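# Drape patch cord over two cable-manager fingers

## Task

Lay the patch cord across both fingers of the cable manager so it rests behind each finger's tip, with no part of the cord sagging more than a little below the level of its plugs. The cord must stay there on its own once the grippers have released it and moved away, and it must be at rest when the outcome is checked. At no moment may the cord be driven into the solid body of a cable-manager finger, a plug boot or the switch face; doing so fails the job.

## Robot and tools

Robot: two arms, left_arm and right_arm, each ending in a two-finger gripper. The fingers extend along the gripper's own +z axis and close along its y axis. The reported end_effector_position is the midpoint between the finger pads, about 1 cm short of the fingertips.

World frame (used in every result): origin on the table surface midway between the arms, +z up, +x out across the table, and left_arm sits toward +y. The names left and right do not correspond to image sides. Positions are in metres, orientations are quaternions in w,x,y,z order. Printed hand positions may be slightly wrong, more so when an arm reaches far.

Row format (shared by execute_actions and move): one flat list of 14 numbers, each in [-1, 1], always containing both arms even if one is idle: left_arm dx, dy, dz, rx, ry, rz, opening, then right_arm dx, dy, dz, rx, ry, rz, opening. dx..rz are an offset, not a pose: a target expressed relative to the gripper's measured pose at the start of the action (for a call's first action, the last pose reported in a result), in that gripper's own axes. Scale: 1.0 equals 0.6 m for dx/dy/dz and 180 degrees for rotation; rx, ry, rz form a single rotation vector. Opening is absolute, not an offset: +1 fully open (0.094 m), -1 closed.

execute_actions(actions): a list of up to 15 actions; each action is a table of up to 15 rows, one row per 1/30 s control step. If fewer than 15 rows are given, the last row is repeated for the remaining steps. Every row in an action is measured from that action's start pose, not from the row before. An empty list simply returns the current state and images. Each action lasts 0.5 s.

move(target, speed, blocking): target is one 14-number row as above, an offset from the pose in the latest result that shows one. Each gripper travels a straight line toward its goal; both arms finish together, taking 0.5 to 10 s (cut off at 10 s if longer). speed is the path's top speed in m/s, 0.002 to 0.5, default 0.25; rotation is capped at twice that in rad/s. The opening is sent at the start. Paths ignore obstacles and the other arm; grippers lag, wander and may overshoot speed, especially with a nearly straight arm. Faster moves and goals set deeper past a contact press harder. blocking=false returns after 0.5 s while the arm continues; until a result reports the end, other moves and actions are refused, so use wait or stop first. The result adds a move: line with the ending (done, off_target, moving, held, fault) and active limits (paced = pose clipped; held = a check blocked steps, after which the arm may jump faster than speed), plus each gripper's distance from its goal. If only one arm is named, the other finished fine.

wait(seconds): 0 to 10; lets the sim run with each arm holding its last command; returns early if a running move ends. stop(): brakes the current move to rest (needs room; fingers keep moving). zoom_image(camera, region): camera is cam_head_left, cam_head_right, cam_high or cam_low; region [x0, y0, x1, y1] in pixels, origin top-left, at most 504 by 504. finished_scene(scene): pass the current scene number; irreversible, and its result tells whether the job succeeded and gives the next task.

Control behaviour: each step the commanded pose is clipped to within 70 mm and 16 degrees of the measured pose, then solved by damped inverse kinematics, favouring position over orientation. After an action the arm goes no further than its last clipped pose, so far targets need follow-up actions. Arms usually finish a centimetre or more low, and repeated zero offsets let them creep down; to hold an arm, send the correction back to its desired pose in the first call of a reply and zeros afterwards, raising the aim if it still sags. Hand target lines show where the controller is currently driving each gripper. Elbows stop just short of straight. Joint ranges (rad): waist -2.880 to 2.880, shoulder 0.000 to 3.142, elbow 0.000 to 3.019, wrist pitch -1.693 to 1.571, wrist yaw -1.571 to 1.571, wrist roll -2.094 to 2.094.

Results: state line per arm with pose; grip_measured on the same scale as the commanded opening (last Joint positions value is the opening in metres); readings may be off by about 1 mm per gripper. To hold something command roughly 0.03 below grip_measured; pad force is about 50 to 62 N, weaker on parts under about 2 mm thick. Joint torques are raw drive outputs with offsets and noise. Actions also list stepwise positions; HELD marks steps an arm was held back. A pose unreachable line means the clearance check altered that arm's command. MOTOR HOT appears from 85 °C; at 100 °C an OVER-TEMPERATURE FAULT drops that arm, so avoid long heavy holds. FAULT lines stop an arm.

Cameras: cam_head_left, cam_head_right, cam_high, cam_low, each 672x504, with listed pinhole+radial calibrations that may be a little off per scene.

Avoid: the arms colliding or pushing each other, knocking anything off the table, dropping or slamming the cord, pressing hard, and any penetration of the cord into finger, boot or switch face. The simulation keeps running while you compose replies, holding the last command. Loose objects can occasionally be nudged by outside pushes. Finish by opening, backing away, and confirming the cord is still before ending the scene.

Each tool is called after ">>>" as name(argument=value, ...) on one line, values as JSON.

## Session

>>> execute_actions(actions=[])

Scene clock: 0.00 s.
left_arm: end_effector_position=(+0.3431, +0.5510, +0.2885) grip_measured=+1.000 end_effector_quat_wxyz=(-0.004, +0.941, -0.338, -0.010) | right_arm: end_effector_position=(+0.1755, +0.1183, +0.2172) grip_measured=+1.000 end_effector_quat_wxyz=(-0.468, +0.755, -0.303, +0.345)
Joint positions: left_arm=[ 0.524  1.43   1.48  -1.63  -0.02  -1.988  0.094] | right_arm=[ 1.725  1.288  0.739 -0.037  0.946 -1.33   0.094]
Joint velocities: left_arm=[-0.015 -0.015 -0.027  0.007 -0.037  0.007  0.   ] | right_arm=[ 0.005  0.015  0.007  0.007 -0.007 -0.037  0.   ]
Joint torques (N m, as the arm reports them, + toward a larger angle): no reading
Hand target (left_arm): +0.348, +0.553, +0.293; -0.008, +0.941, -0.338, -0.006
Hand target (right_arm): +0.175, +0.126, +0.232; -0.481, +0.747, -0.309, +0.339

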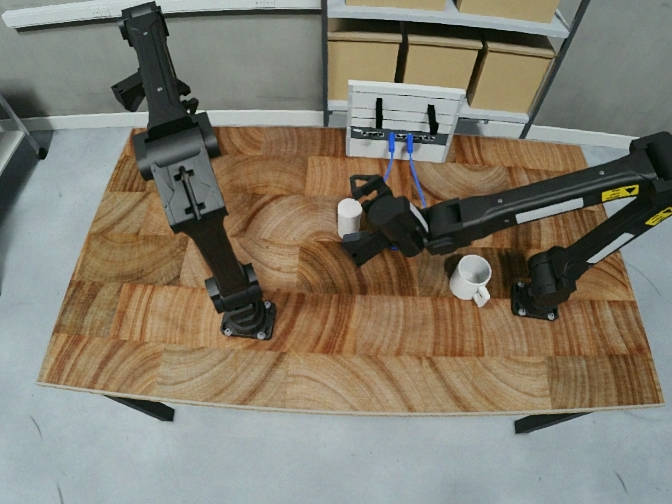

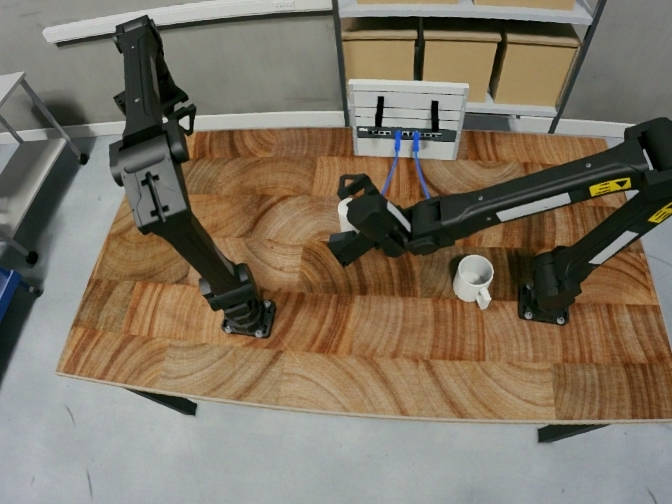

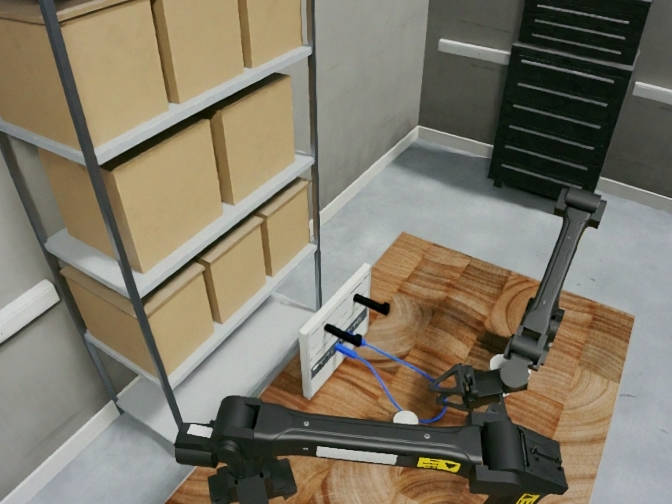

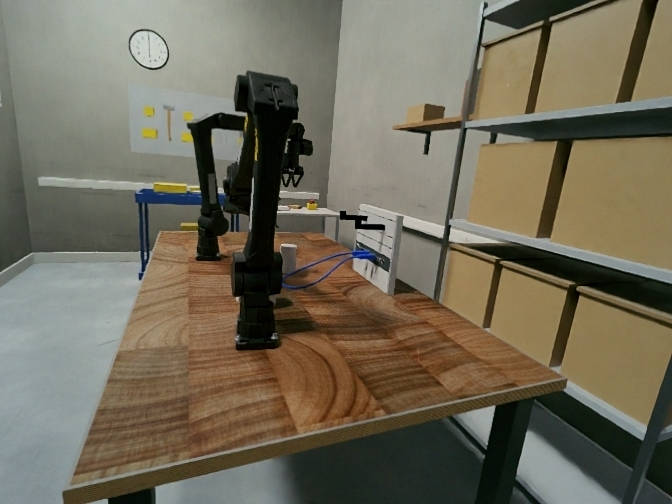

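>>> zoom_image(camera="cam_low", region=[260, 190, 420, 310])

>>> zoom_image(camera="cam_head_left", region=[320, 70, 500, 270])

>>> zoom_image(camera="cam_high", region=[280, 250, 520, 440])

Region (260, 190, 420, 310) of cam_low's 672x504 image, scaled by 3.150, with more detail than that image has; it fills the top 378 rows of this view, and the rest is white.

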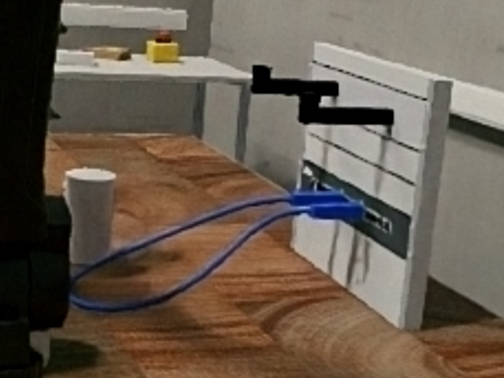

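Region (320, 70, 500, 270) of cam_head_left's 672x504 image, scaled by 2.520, with more detail than that image has; it fills the left 454 columns of this view, and the rest is white.

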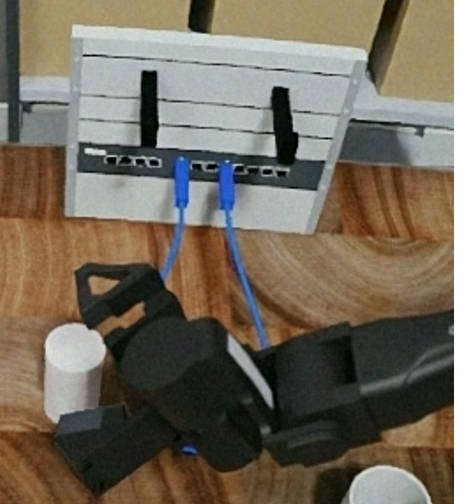

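Region (280, 250, 520, 440) of cam_high's 672x504 image, scaled by 2.100, with more detail than that image has; it fills the top 399 rows of this view, and the rest is white.

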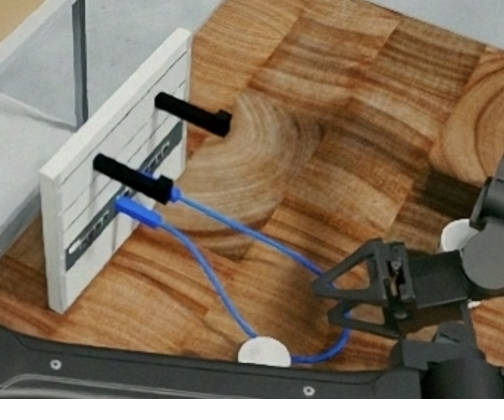

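>>> move(target=[0.198,0.485,0.115,0,0,0.444,1,0.408,0.141,-0.218,-0.394,-0.044,0.078,1], speed=0.4)

>>> move(target=[0,0,0,0,0,0,0.2,0,0,0,0,0,0.9,0.2], speed=0.5)

>>> zoom_image(camera="cam_head_left", region=[300, 70, 520, 290])

Scene clock: 57.47 s.
left_arm: end_effector_position=(+0.2475, +0.2493, +0.2246) grip_measured=+1.000 end_effector_quat_wxyz=(-0.000, -0.509, +0.861, +0.008) | right_arm: end_effector_position=(+0.1910, -0.1761, +0.2247) grip_measured=+1.000 end_effector_quat_wxyz=(+0.018, +0.858, -0.514, -0.001)
Joint positions: left_arm=[-0.335  1.124  1.043 -1.502 -0.009 -1.464  0.094] | right_arm=[ 0.967  0.918  0.912 -1.601  0.005 -1.235  0.094]
Joint velocities: left_arm=[-0.015 -0.024 -0.007  0.002  0.007 -0.022  0.   ] | right_arm=[ 0.005  0.005 -0.012 -0.012 -0.022 -0.066  0.   ]
Joint torques (N m, as the arm reports them, + toward a larger angle): left_arm=[-0.1  -8.03  8.61  0.72 -0.11  0.12] | right_arm=[-0.83 -3.68 14.43  0.22 -0.21 -0.15]
Hand target (left_arm): +0.246, +0.249, +0.221; -0.001, -0.504, +0.864, +0.006
Hand target (right_arm): +0.199, -0.168, +0.243; -0.001, +0.862, -0.507, +0.001
Off the commanded pose (left_arm): 0.008 m, 1 deg.
Off the commanded pose (right_arm): 0.019 m, 3 deg.
move: off_target (right_arm)

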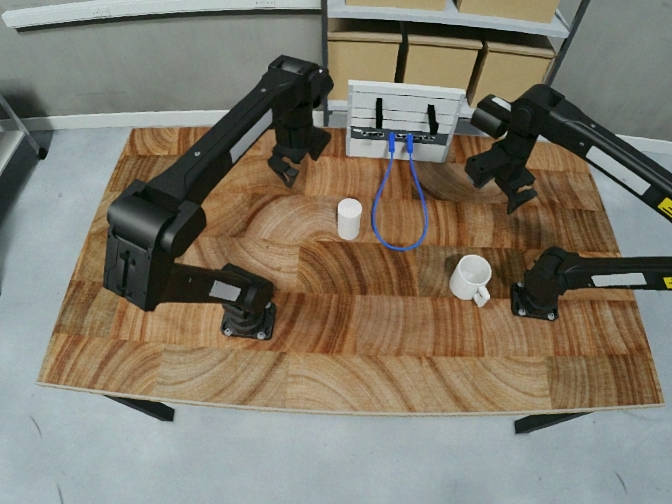

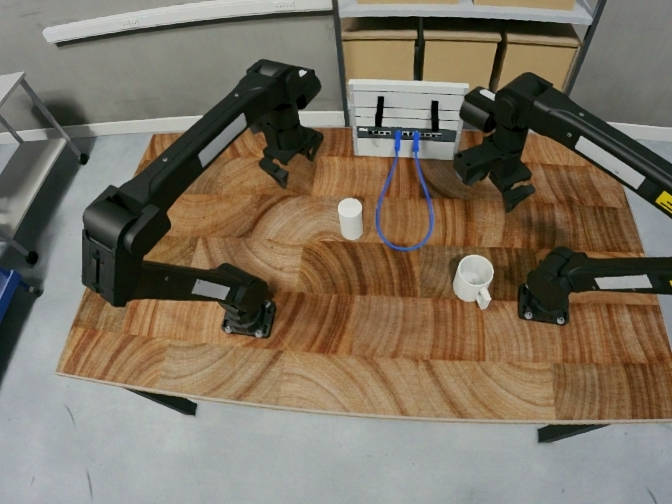

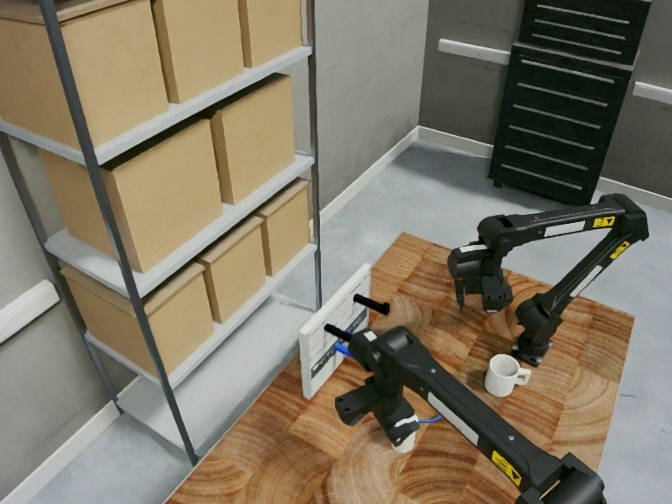

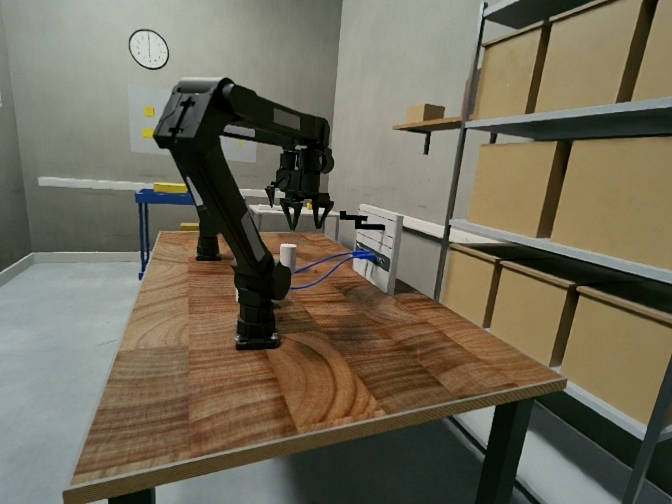

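Scene clock: 61.03 s.
left_arm: end_effector_position=(+0.2475, +0.2493, +0.2246) grip_measured=+0.202 end_effector_quat_wxyz=(-0.000, -0.509, +0.861, +0.008) | right_arm: end_effector_position=(+0.1905, -0.1757, +0.2247) grip_measured=+0.202 end_effector_quat_wxyz=(-0.006, +0.364, +0.931, -0.017)
Joint positions: left_arm=[-0.335  1.124  1.043 -1.502 -0.009 -1.464  0.056] | right_arm=[ 0.967  0.918  0.912 -1.601  0.002  1.572  0.056]
Joint velocities: left_arm=[-0.005  0.005 -0.012 -0.002  0.007 -0.051 -0.   ] | right_arm=[-0.015  0.005 -0.007 -0.002 -0.081  0.037  0.002]
Joint torques (N m, as the arm reports them, + toward a larger angle): left_arm=[ 0.11 -7.57  9.67  0.34 -0.2   0.02] | right_arm=[-0.6  -4.    9.27  0.58  0.26  0.17]
Hand target (left_arm): +0.248, +0.249, +0.225; -0.000, -0.509, +0.861, +0.008
Hand target (right_arm): +0.191, -0.176, +0.225; -0.004, +0.373, +0.928, -0.018
Off the commanded pose (left_arm): 0.000 m, 0 deg.
Off the commanded pose (right_arm): 0.001 m, 1 deg.
move: done

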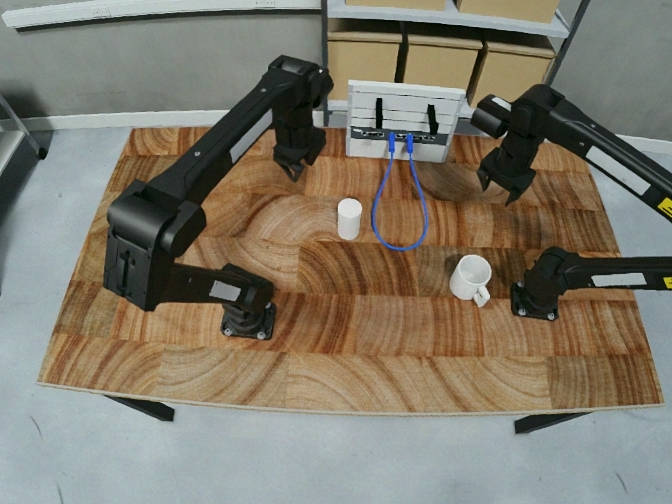

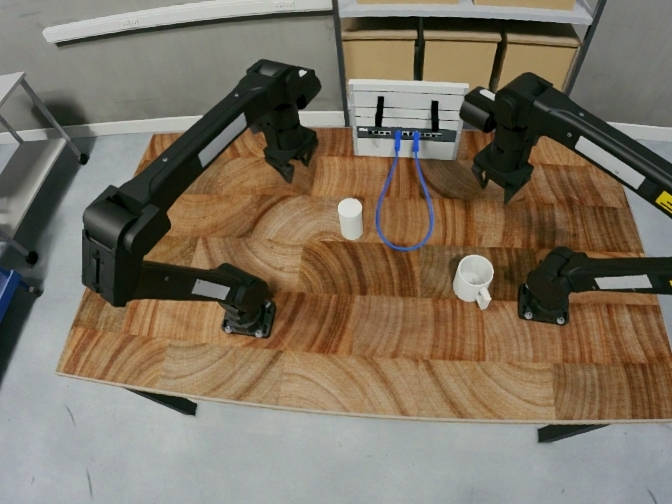

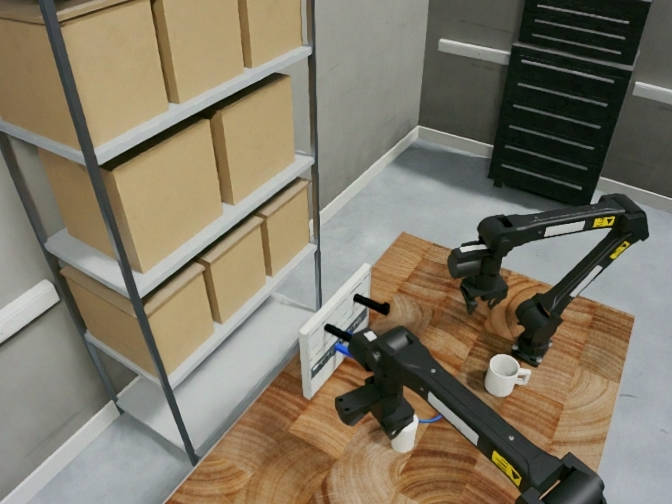

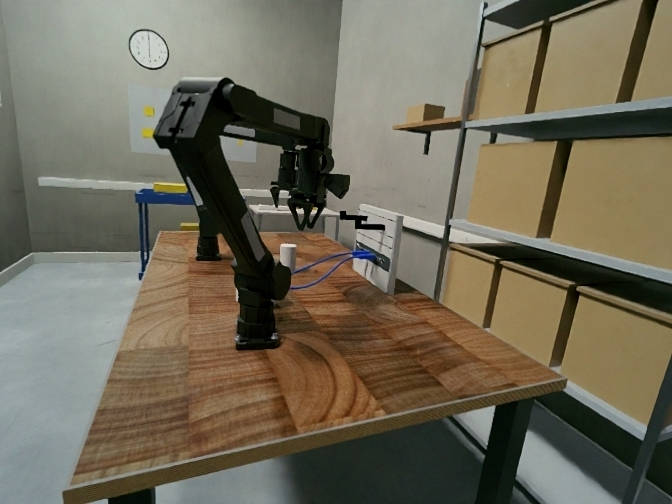

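Region (300, 70, 520, 290) of cam_head_left's 672x504 image, scaled by 2.291, with more detail than that image has.

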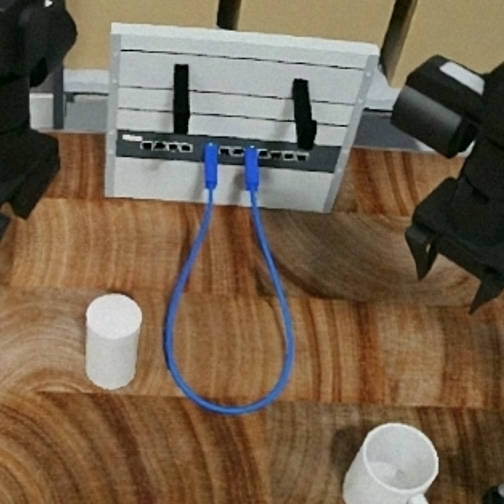

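>>> move(target=[0.178,-0.065,0.1,0,0,0,1,0,0,0,0,0,-0.2,-0.2], speed=0.4)

>>> zoom_image(camera="cam_head_right", region=[280, 90, 480, 290])

Scene clock: 89.40 s.
left_arm: end_effector_position=(+0.2292, +0.1376, +0.1716) grip_measured=+0.999 end_effector_quat_wxyz=(+0.003, -0.507, +0.862, -0.000) | right_arm: end_effector_position=(+0.1909, -0.1761, +0.2247) grip_measured=-0.198 end_effector_quat_wxyz=(-0.009, +0.069, +0.997, -0.015)
Joint positions: left_arm=[-0.662  1.26   1.01  -1.319 -0.006 -1.786  0.094] | right_arm=[ 0.967  0.918  0.912 -1.601  0.005  0.964  0.038]
Joint velocities: left_arm=[ 0.005 -0.015 -0.012 -0.007 -0.051  0.022 -0.   ] | right_arm=[-0.005 -0.005 -0.012  0.007 -0.022  0.007  0.   ]
Joint torques (N m, as the arm reports them, + toward a larger angle): left_arm=[-0.37 -8.47  8.53  0.71 -0.09 -0.09] | right_arm=[-0.56 -4.09  9.33  0.64 -0.01 -0.14]
Hand target (left_arm): +0.227, +0.136, +0.164; -0.000, -0.509, +0.861, +0.006
Hand target (right_arm): +0.191, -0.176, +0.225; -0.011, +0.059, +0.998, -0.014
Off the commanded pose (left_arm): 0.008 m, 1 deg.
Off the commanded pose (right_arm): 0.001 m, 1 deg.
move: done

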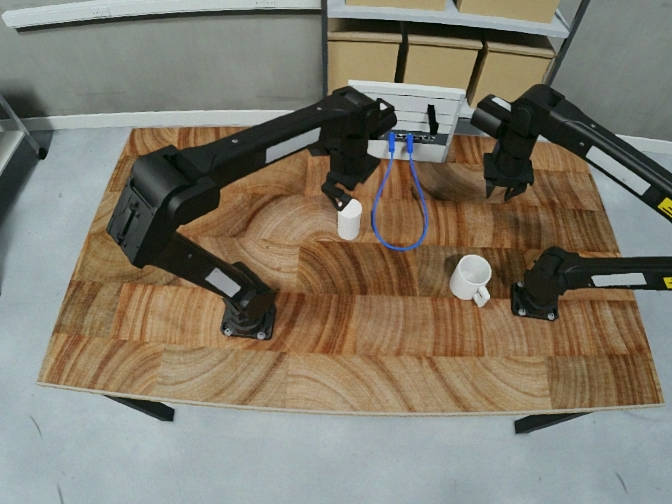

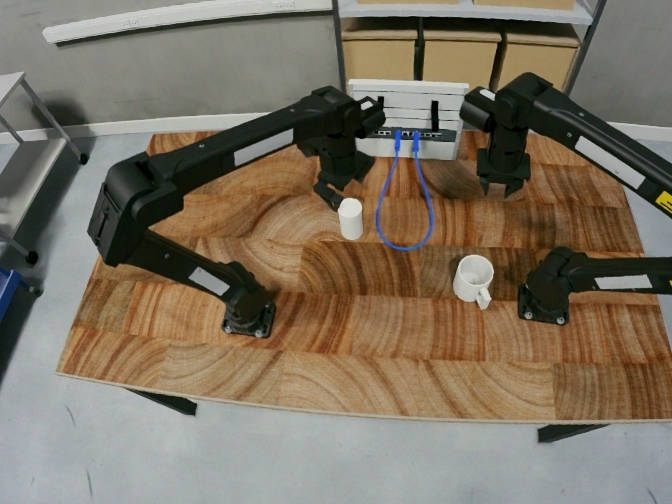

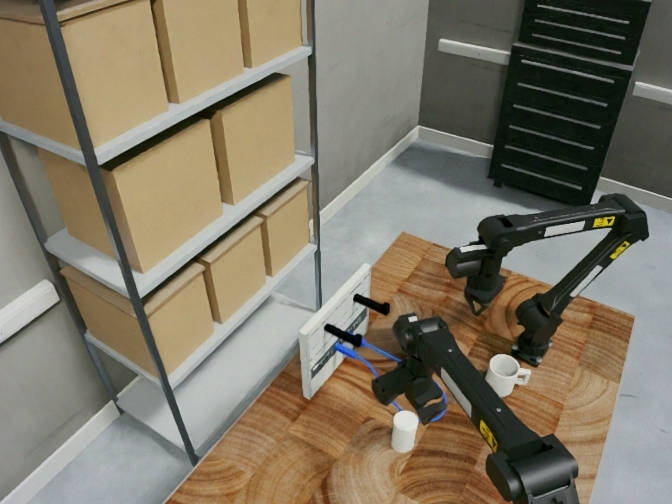

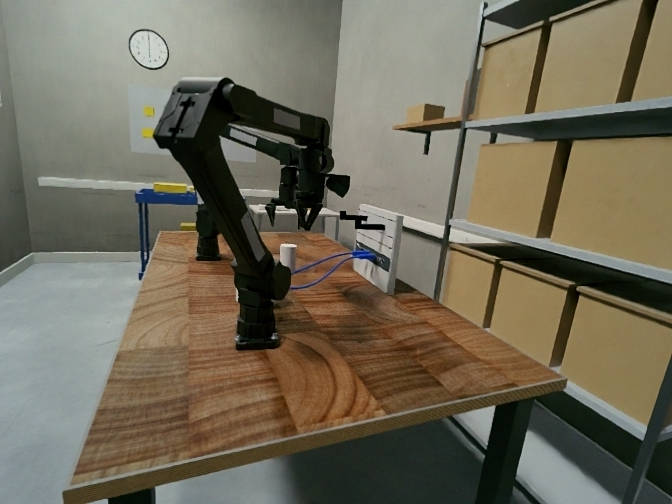

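Region (280, 90, 480, 290) of cam_head_right's 672x504 image, scaled by 2.520, with more detail than that image has.

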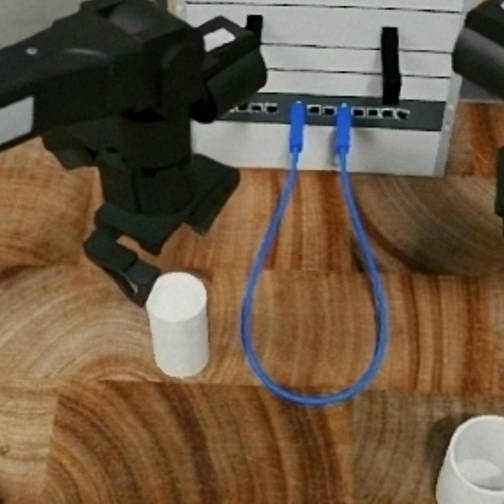

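>>> move(target=[0,0,0.17,0,0,0,1,0,0,0,0,0,0,-0.2])

>>> execute_actions(actions=[[[0,0,0,0,0,0,0,0,0,0,0,0,0,-0.2]],[[0,0,0,0,0,0,0,0,0,0,0,0,0,-0.2]]])

Scene clock: 102.83 s.
left_arm: end_effector_position=(+0.2285, +0.1383, +0.0726) grip_measured=+0.999 end_effector_quat_wxyz=(+0.003, -0.508, +0.862, -0.001) | right_arm: end_effector_position=(+0.1909, -0.1761, +0.2247) grip_measured=-0.198 end_effector_quat_wxyz=(-0.009, +0.067, +0.998, -0.015)
Joint positions: left_arm=[-0.662  1.367  0.827 -1.027 -0.006 -1.788  0.094] | right_arm=[ 0.967  0.918  0.912 -1.601  0.005  0.961  0.038]
Joint velocities: left_arm=[ 0.005 -0.015  0.002 -0.012 -0.051  0.007 -0.   ] | right_arm=[-0.015 -0.015  0.007 -0.012 -0.037 -0.022  0.001]
Joint torques (N m, as the arm reports them, + toward a larger angle): left_arm=[ 0.03 -9.82  7.94  0.7  -0.2   0.02] | right_arm=[-0.58 -4.12  9.33  0.62  0.11  0.03]
Hand target (left_arm): +0.228, +0.138, +0.070; +0.003, -0.507, +0.862, -0.000
Hand target (right_arm): +0.191, -0.176, +0.225; -0.009, +0.069, +0.997, -0.015
Off the commanded pose (left_arm): 0.003 m, 0 deg.
Off the commanded pose (right_arm): 0.000 m, 0 deg.
move: done

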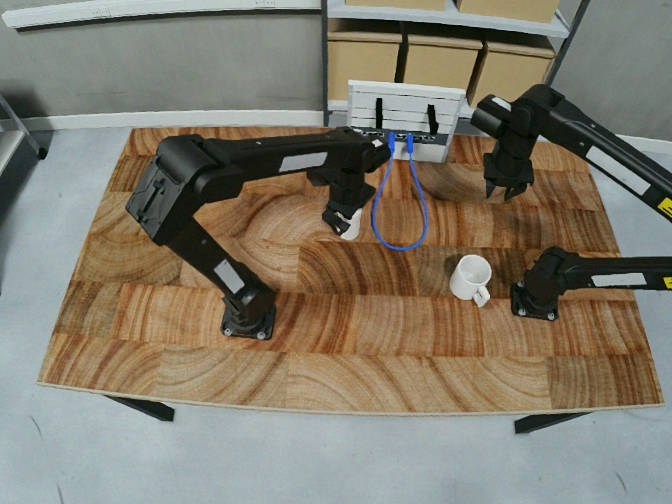

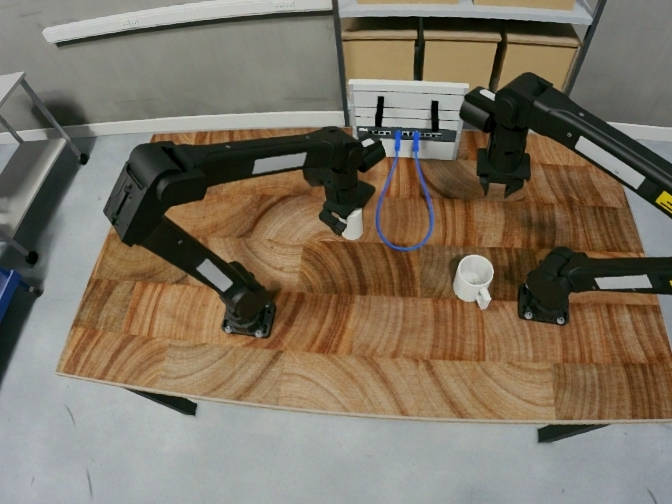

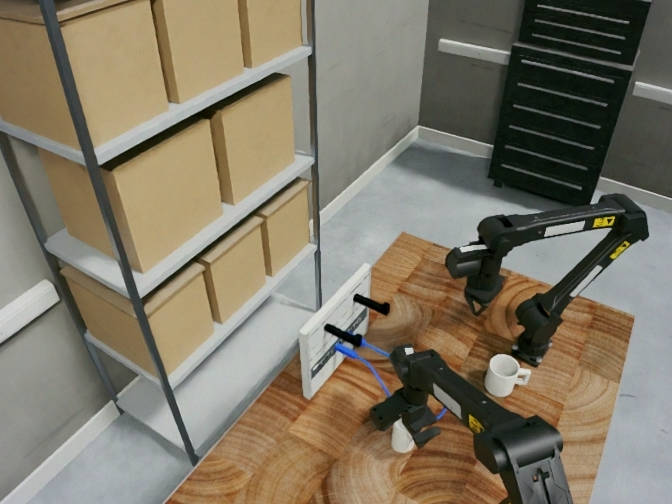

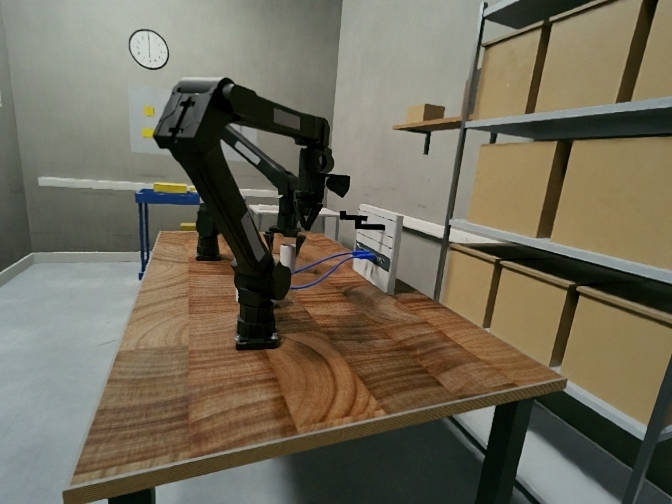

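Scene clock: 103.83 s.
left_arm: end_effector_position=(+0.2284, +0.1383, +0.0726) grip_measured=+0.170 end_effector_quat_wxyz=(+0.003, -0.508, +0.862, -0.001) | right_arm: end_effector_position=(+0.1909, -0.1761, +0.2247) grip_measured=-0.198 end_effector_quat_wxyz=(-0.009, +0.067, +0.998, -0.015)
Joint positions: left_arm=[-0.662  1.367  0.827 -1.027 -0.006 -1.788  0.055] | right_arm=[ 0.967  0.918  0.912 -1.601  0.005  0.961  0.038]
Joint velocities: left_arm=[ 0.005 -0.015 -0.002 -0.007  0.037 -0.066 -0.001] | right_arm=[-0.005 -0.005  0.007 -0.012  0.022  0.037  0.   ]
Joint torques (N m, as the arm reports them, + toward a larger angle): left_arm=[  0.1  -10.51   8.32   0.32  -0.21   0.02] | right_arm=[-0.6  -4.03  9.33  0.63  0.11  0.  ]
Hand target (left_arm): +0.228, +0.138, +0.073; +0.003, -0.508, +0.862, -0.001
Hand target (right_arm): +0.191, -0.176, +0.225; -0.009, +0.067, +0.998, -0.015
Off the commanded pose (left_arm): 0.000 m, 0 deg.
Off the commanded pose (right_arm): 0.000 m, 0 deg.
Step readings (end_effector_position; steps 1 to 15: 1st action; 16 to 30: 2nd action):
0: left_arm (+0.2285, +0.1383, +0.0726) | right_arm (+0.1909, -0.1761, +0.2247)
1: left_arm (+0.2285, +0.1383, +0.0726) | right_arm (+0.1909, -0.1761, +0.2247)
2: left_arm (+0.2286, +0.1382, +0.0726) | right_arm (+0.1909, -0.1761, +0.2247)
4: left_arm (+0.2284, +0.1383, +0.0726) | right_arm (+0.1909, -0.1761, +0.2247)
8: left_arm (+0.2284, +0.1383, +0.0726) | right_arm (+0.1909, -0.1761, +0.2247)
15: left_arm (+0.2284, +0.1383, +0.0726) | right_arm (+0.1909, -0.1761, +0.2247)
16: left_arm (+0.2284, +0.1383, +0.0726) | right_arm (+0.1909, -0.1761, +0.2247)
17: left_arm (+0.2284, +0.1383, +0.0726) | right_arm (+0.1909, -0.1761, +0.2247)
19: left_arm (+0.2284, +0.1383, +0.0726) | right_arm (+0.1909, -0.1761, +0.2247)
23: left_arm (+0.2284, +0.1383, +0.0726) | right_arm (+0.1909, -0.1761, +0.2247)
30: end_effector_position above

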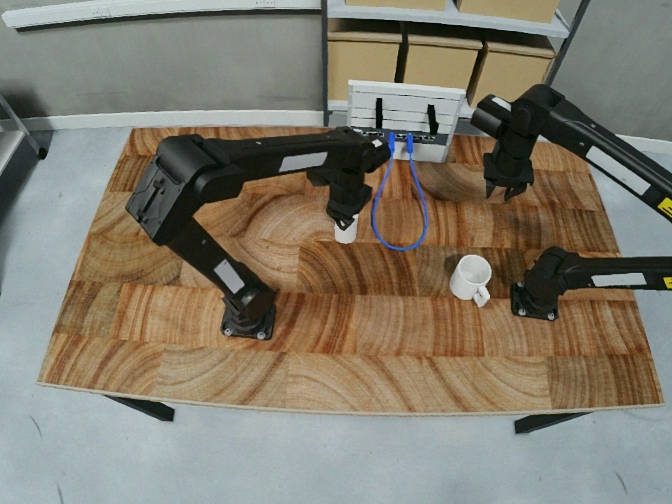

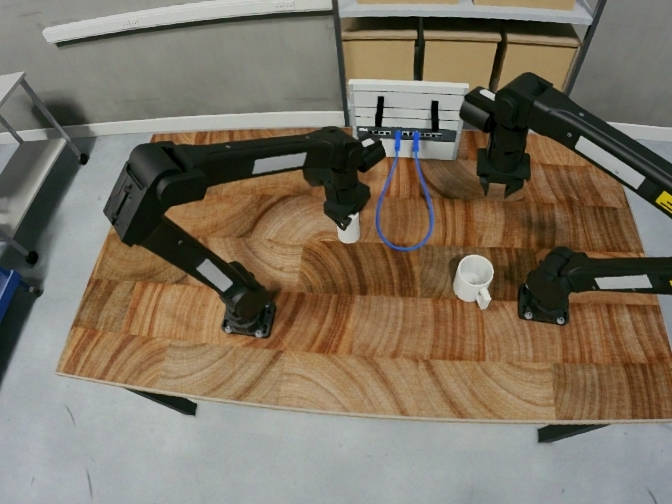

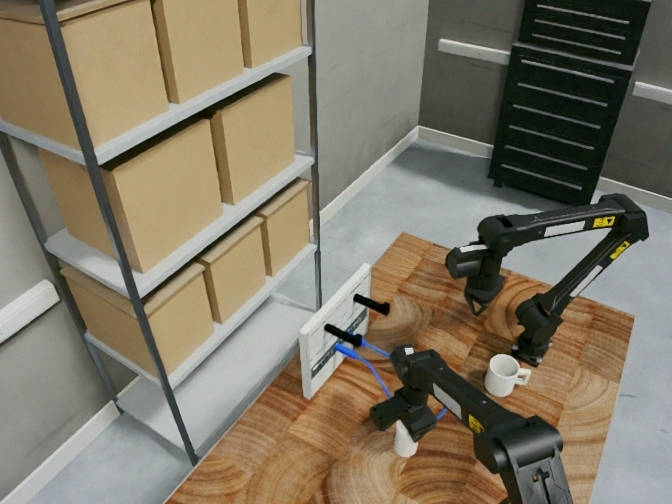

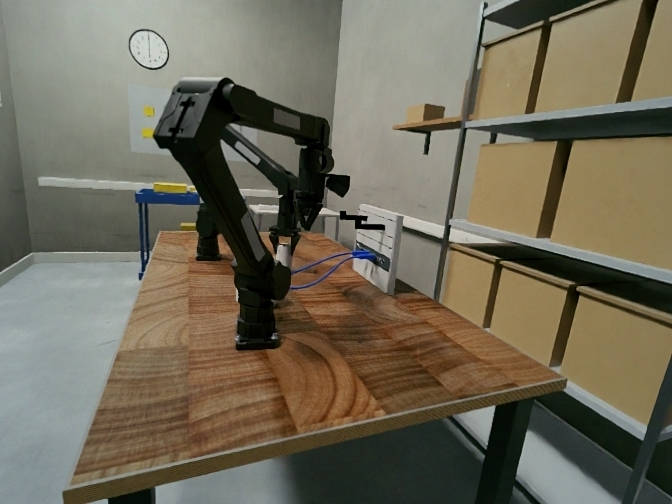

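>>> move(target=[-0.265,0.108,-0.02,0,0,0,0.13,-0.058,0.195,0.25,-0.1,0,0,-0.2], speed=0.2)

>>> zoom_image(camera="cam_head_left", region=[340, 130, 500, 290])

Scene clock: 112.30 s.
left_arm: end_effector_position=(+0.2553, +0.3092, +0.0837) grip_measured=+0.170 end_effector_quat_wxyz=(+0.004, -0.512, +0.859, +0.002) | right_arm: end_effector_position=(+0.2364, -0.0777, +0.0670) grip_measured=-0.198 end_effector_quat_wxyz=(-0.004, +0.063, +0.989, +0.132)
Joint positions: left_arm=[-0.13   1.203  0.716 -1.08  -0.009 -1.266  0.055] | right_arm=[ 0.978  1.204  0.643 -0.806 -0.169  0.982  0.038]
Joint velocities: left_arm=[-0.015 -0.015  0.007  0.012 -0.022  0.022 -0.001] | right_arm=[-0.015 -0.005 -0.007 -0.007 -0.022 -0.007  0.001]
Joint torques (N m, as the arm reports them, + toward a larger angle): left_arm=[ 0.24 -8.87  7.98  0.   -0.17  0.12] | right_arm=[ 0.07 -8.41  8.59  1.7  -0.14  0.14]
Hand target (left_arm): +0.251, +0.311, +0.084; +0.003, -0.508, +0.861, +0.003
Hand target (right_arm): +0.237, -0.072, +0.071; -0.001, +0.066, +0.988, +0.141
Off the commanded pose (left_arm): 0.007 m, 1 deg.
Off the commanded pose (right_arm): 0.009 m, 1 deg.
move: done

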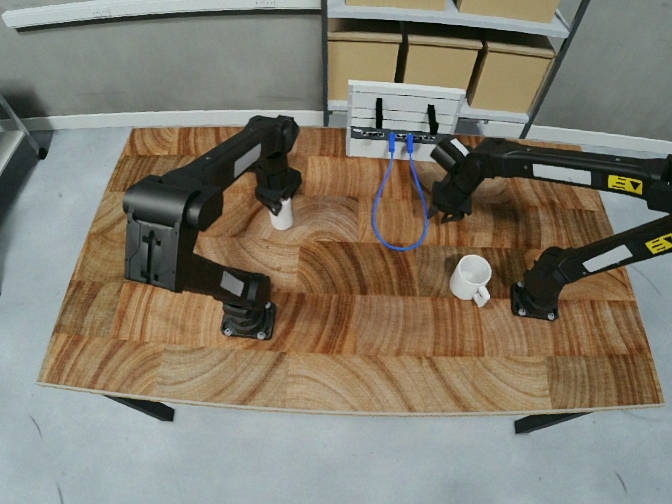

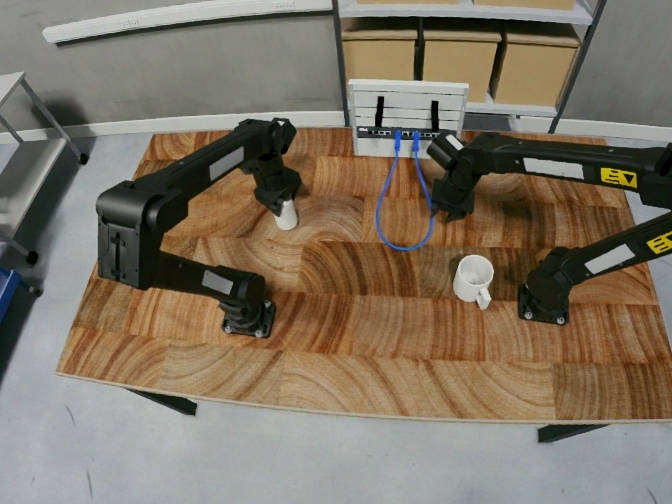

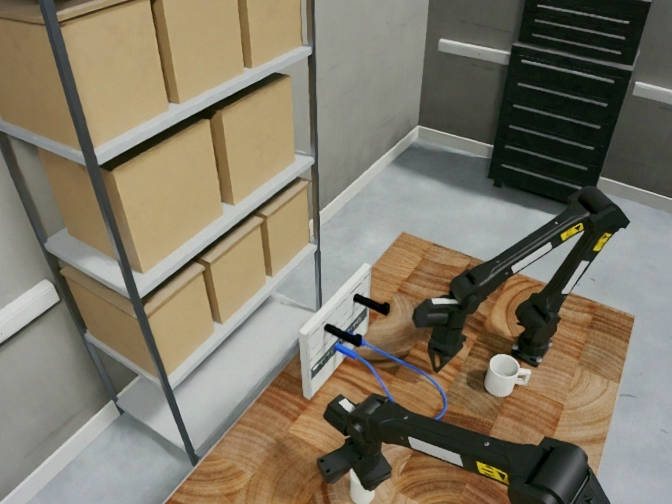

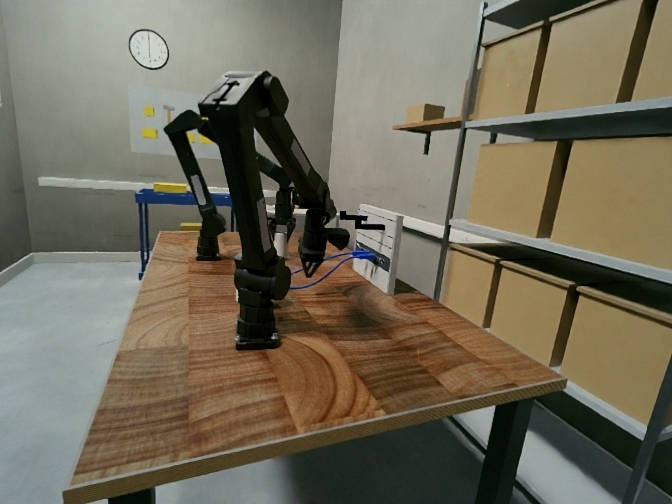

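Region (340, 130, 500, 290) of cam_head_left's 672x504 image, scaled by 3.150, with more detail than that image has.

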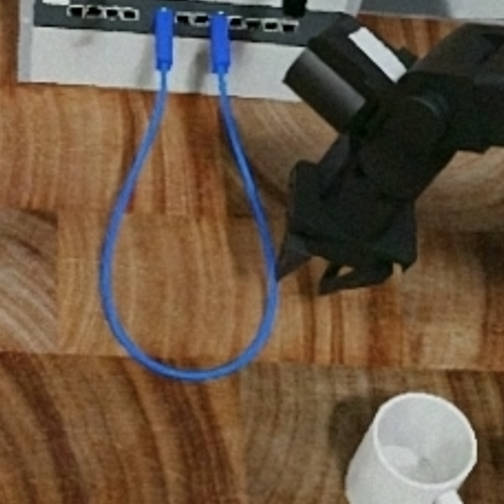

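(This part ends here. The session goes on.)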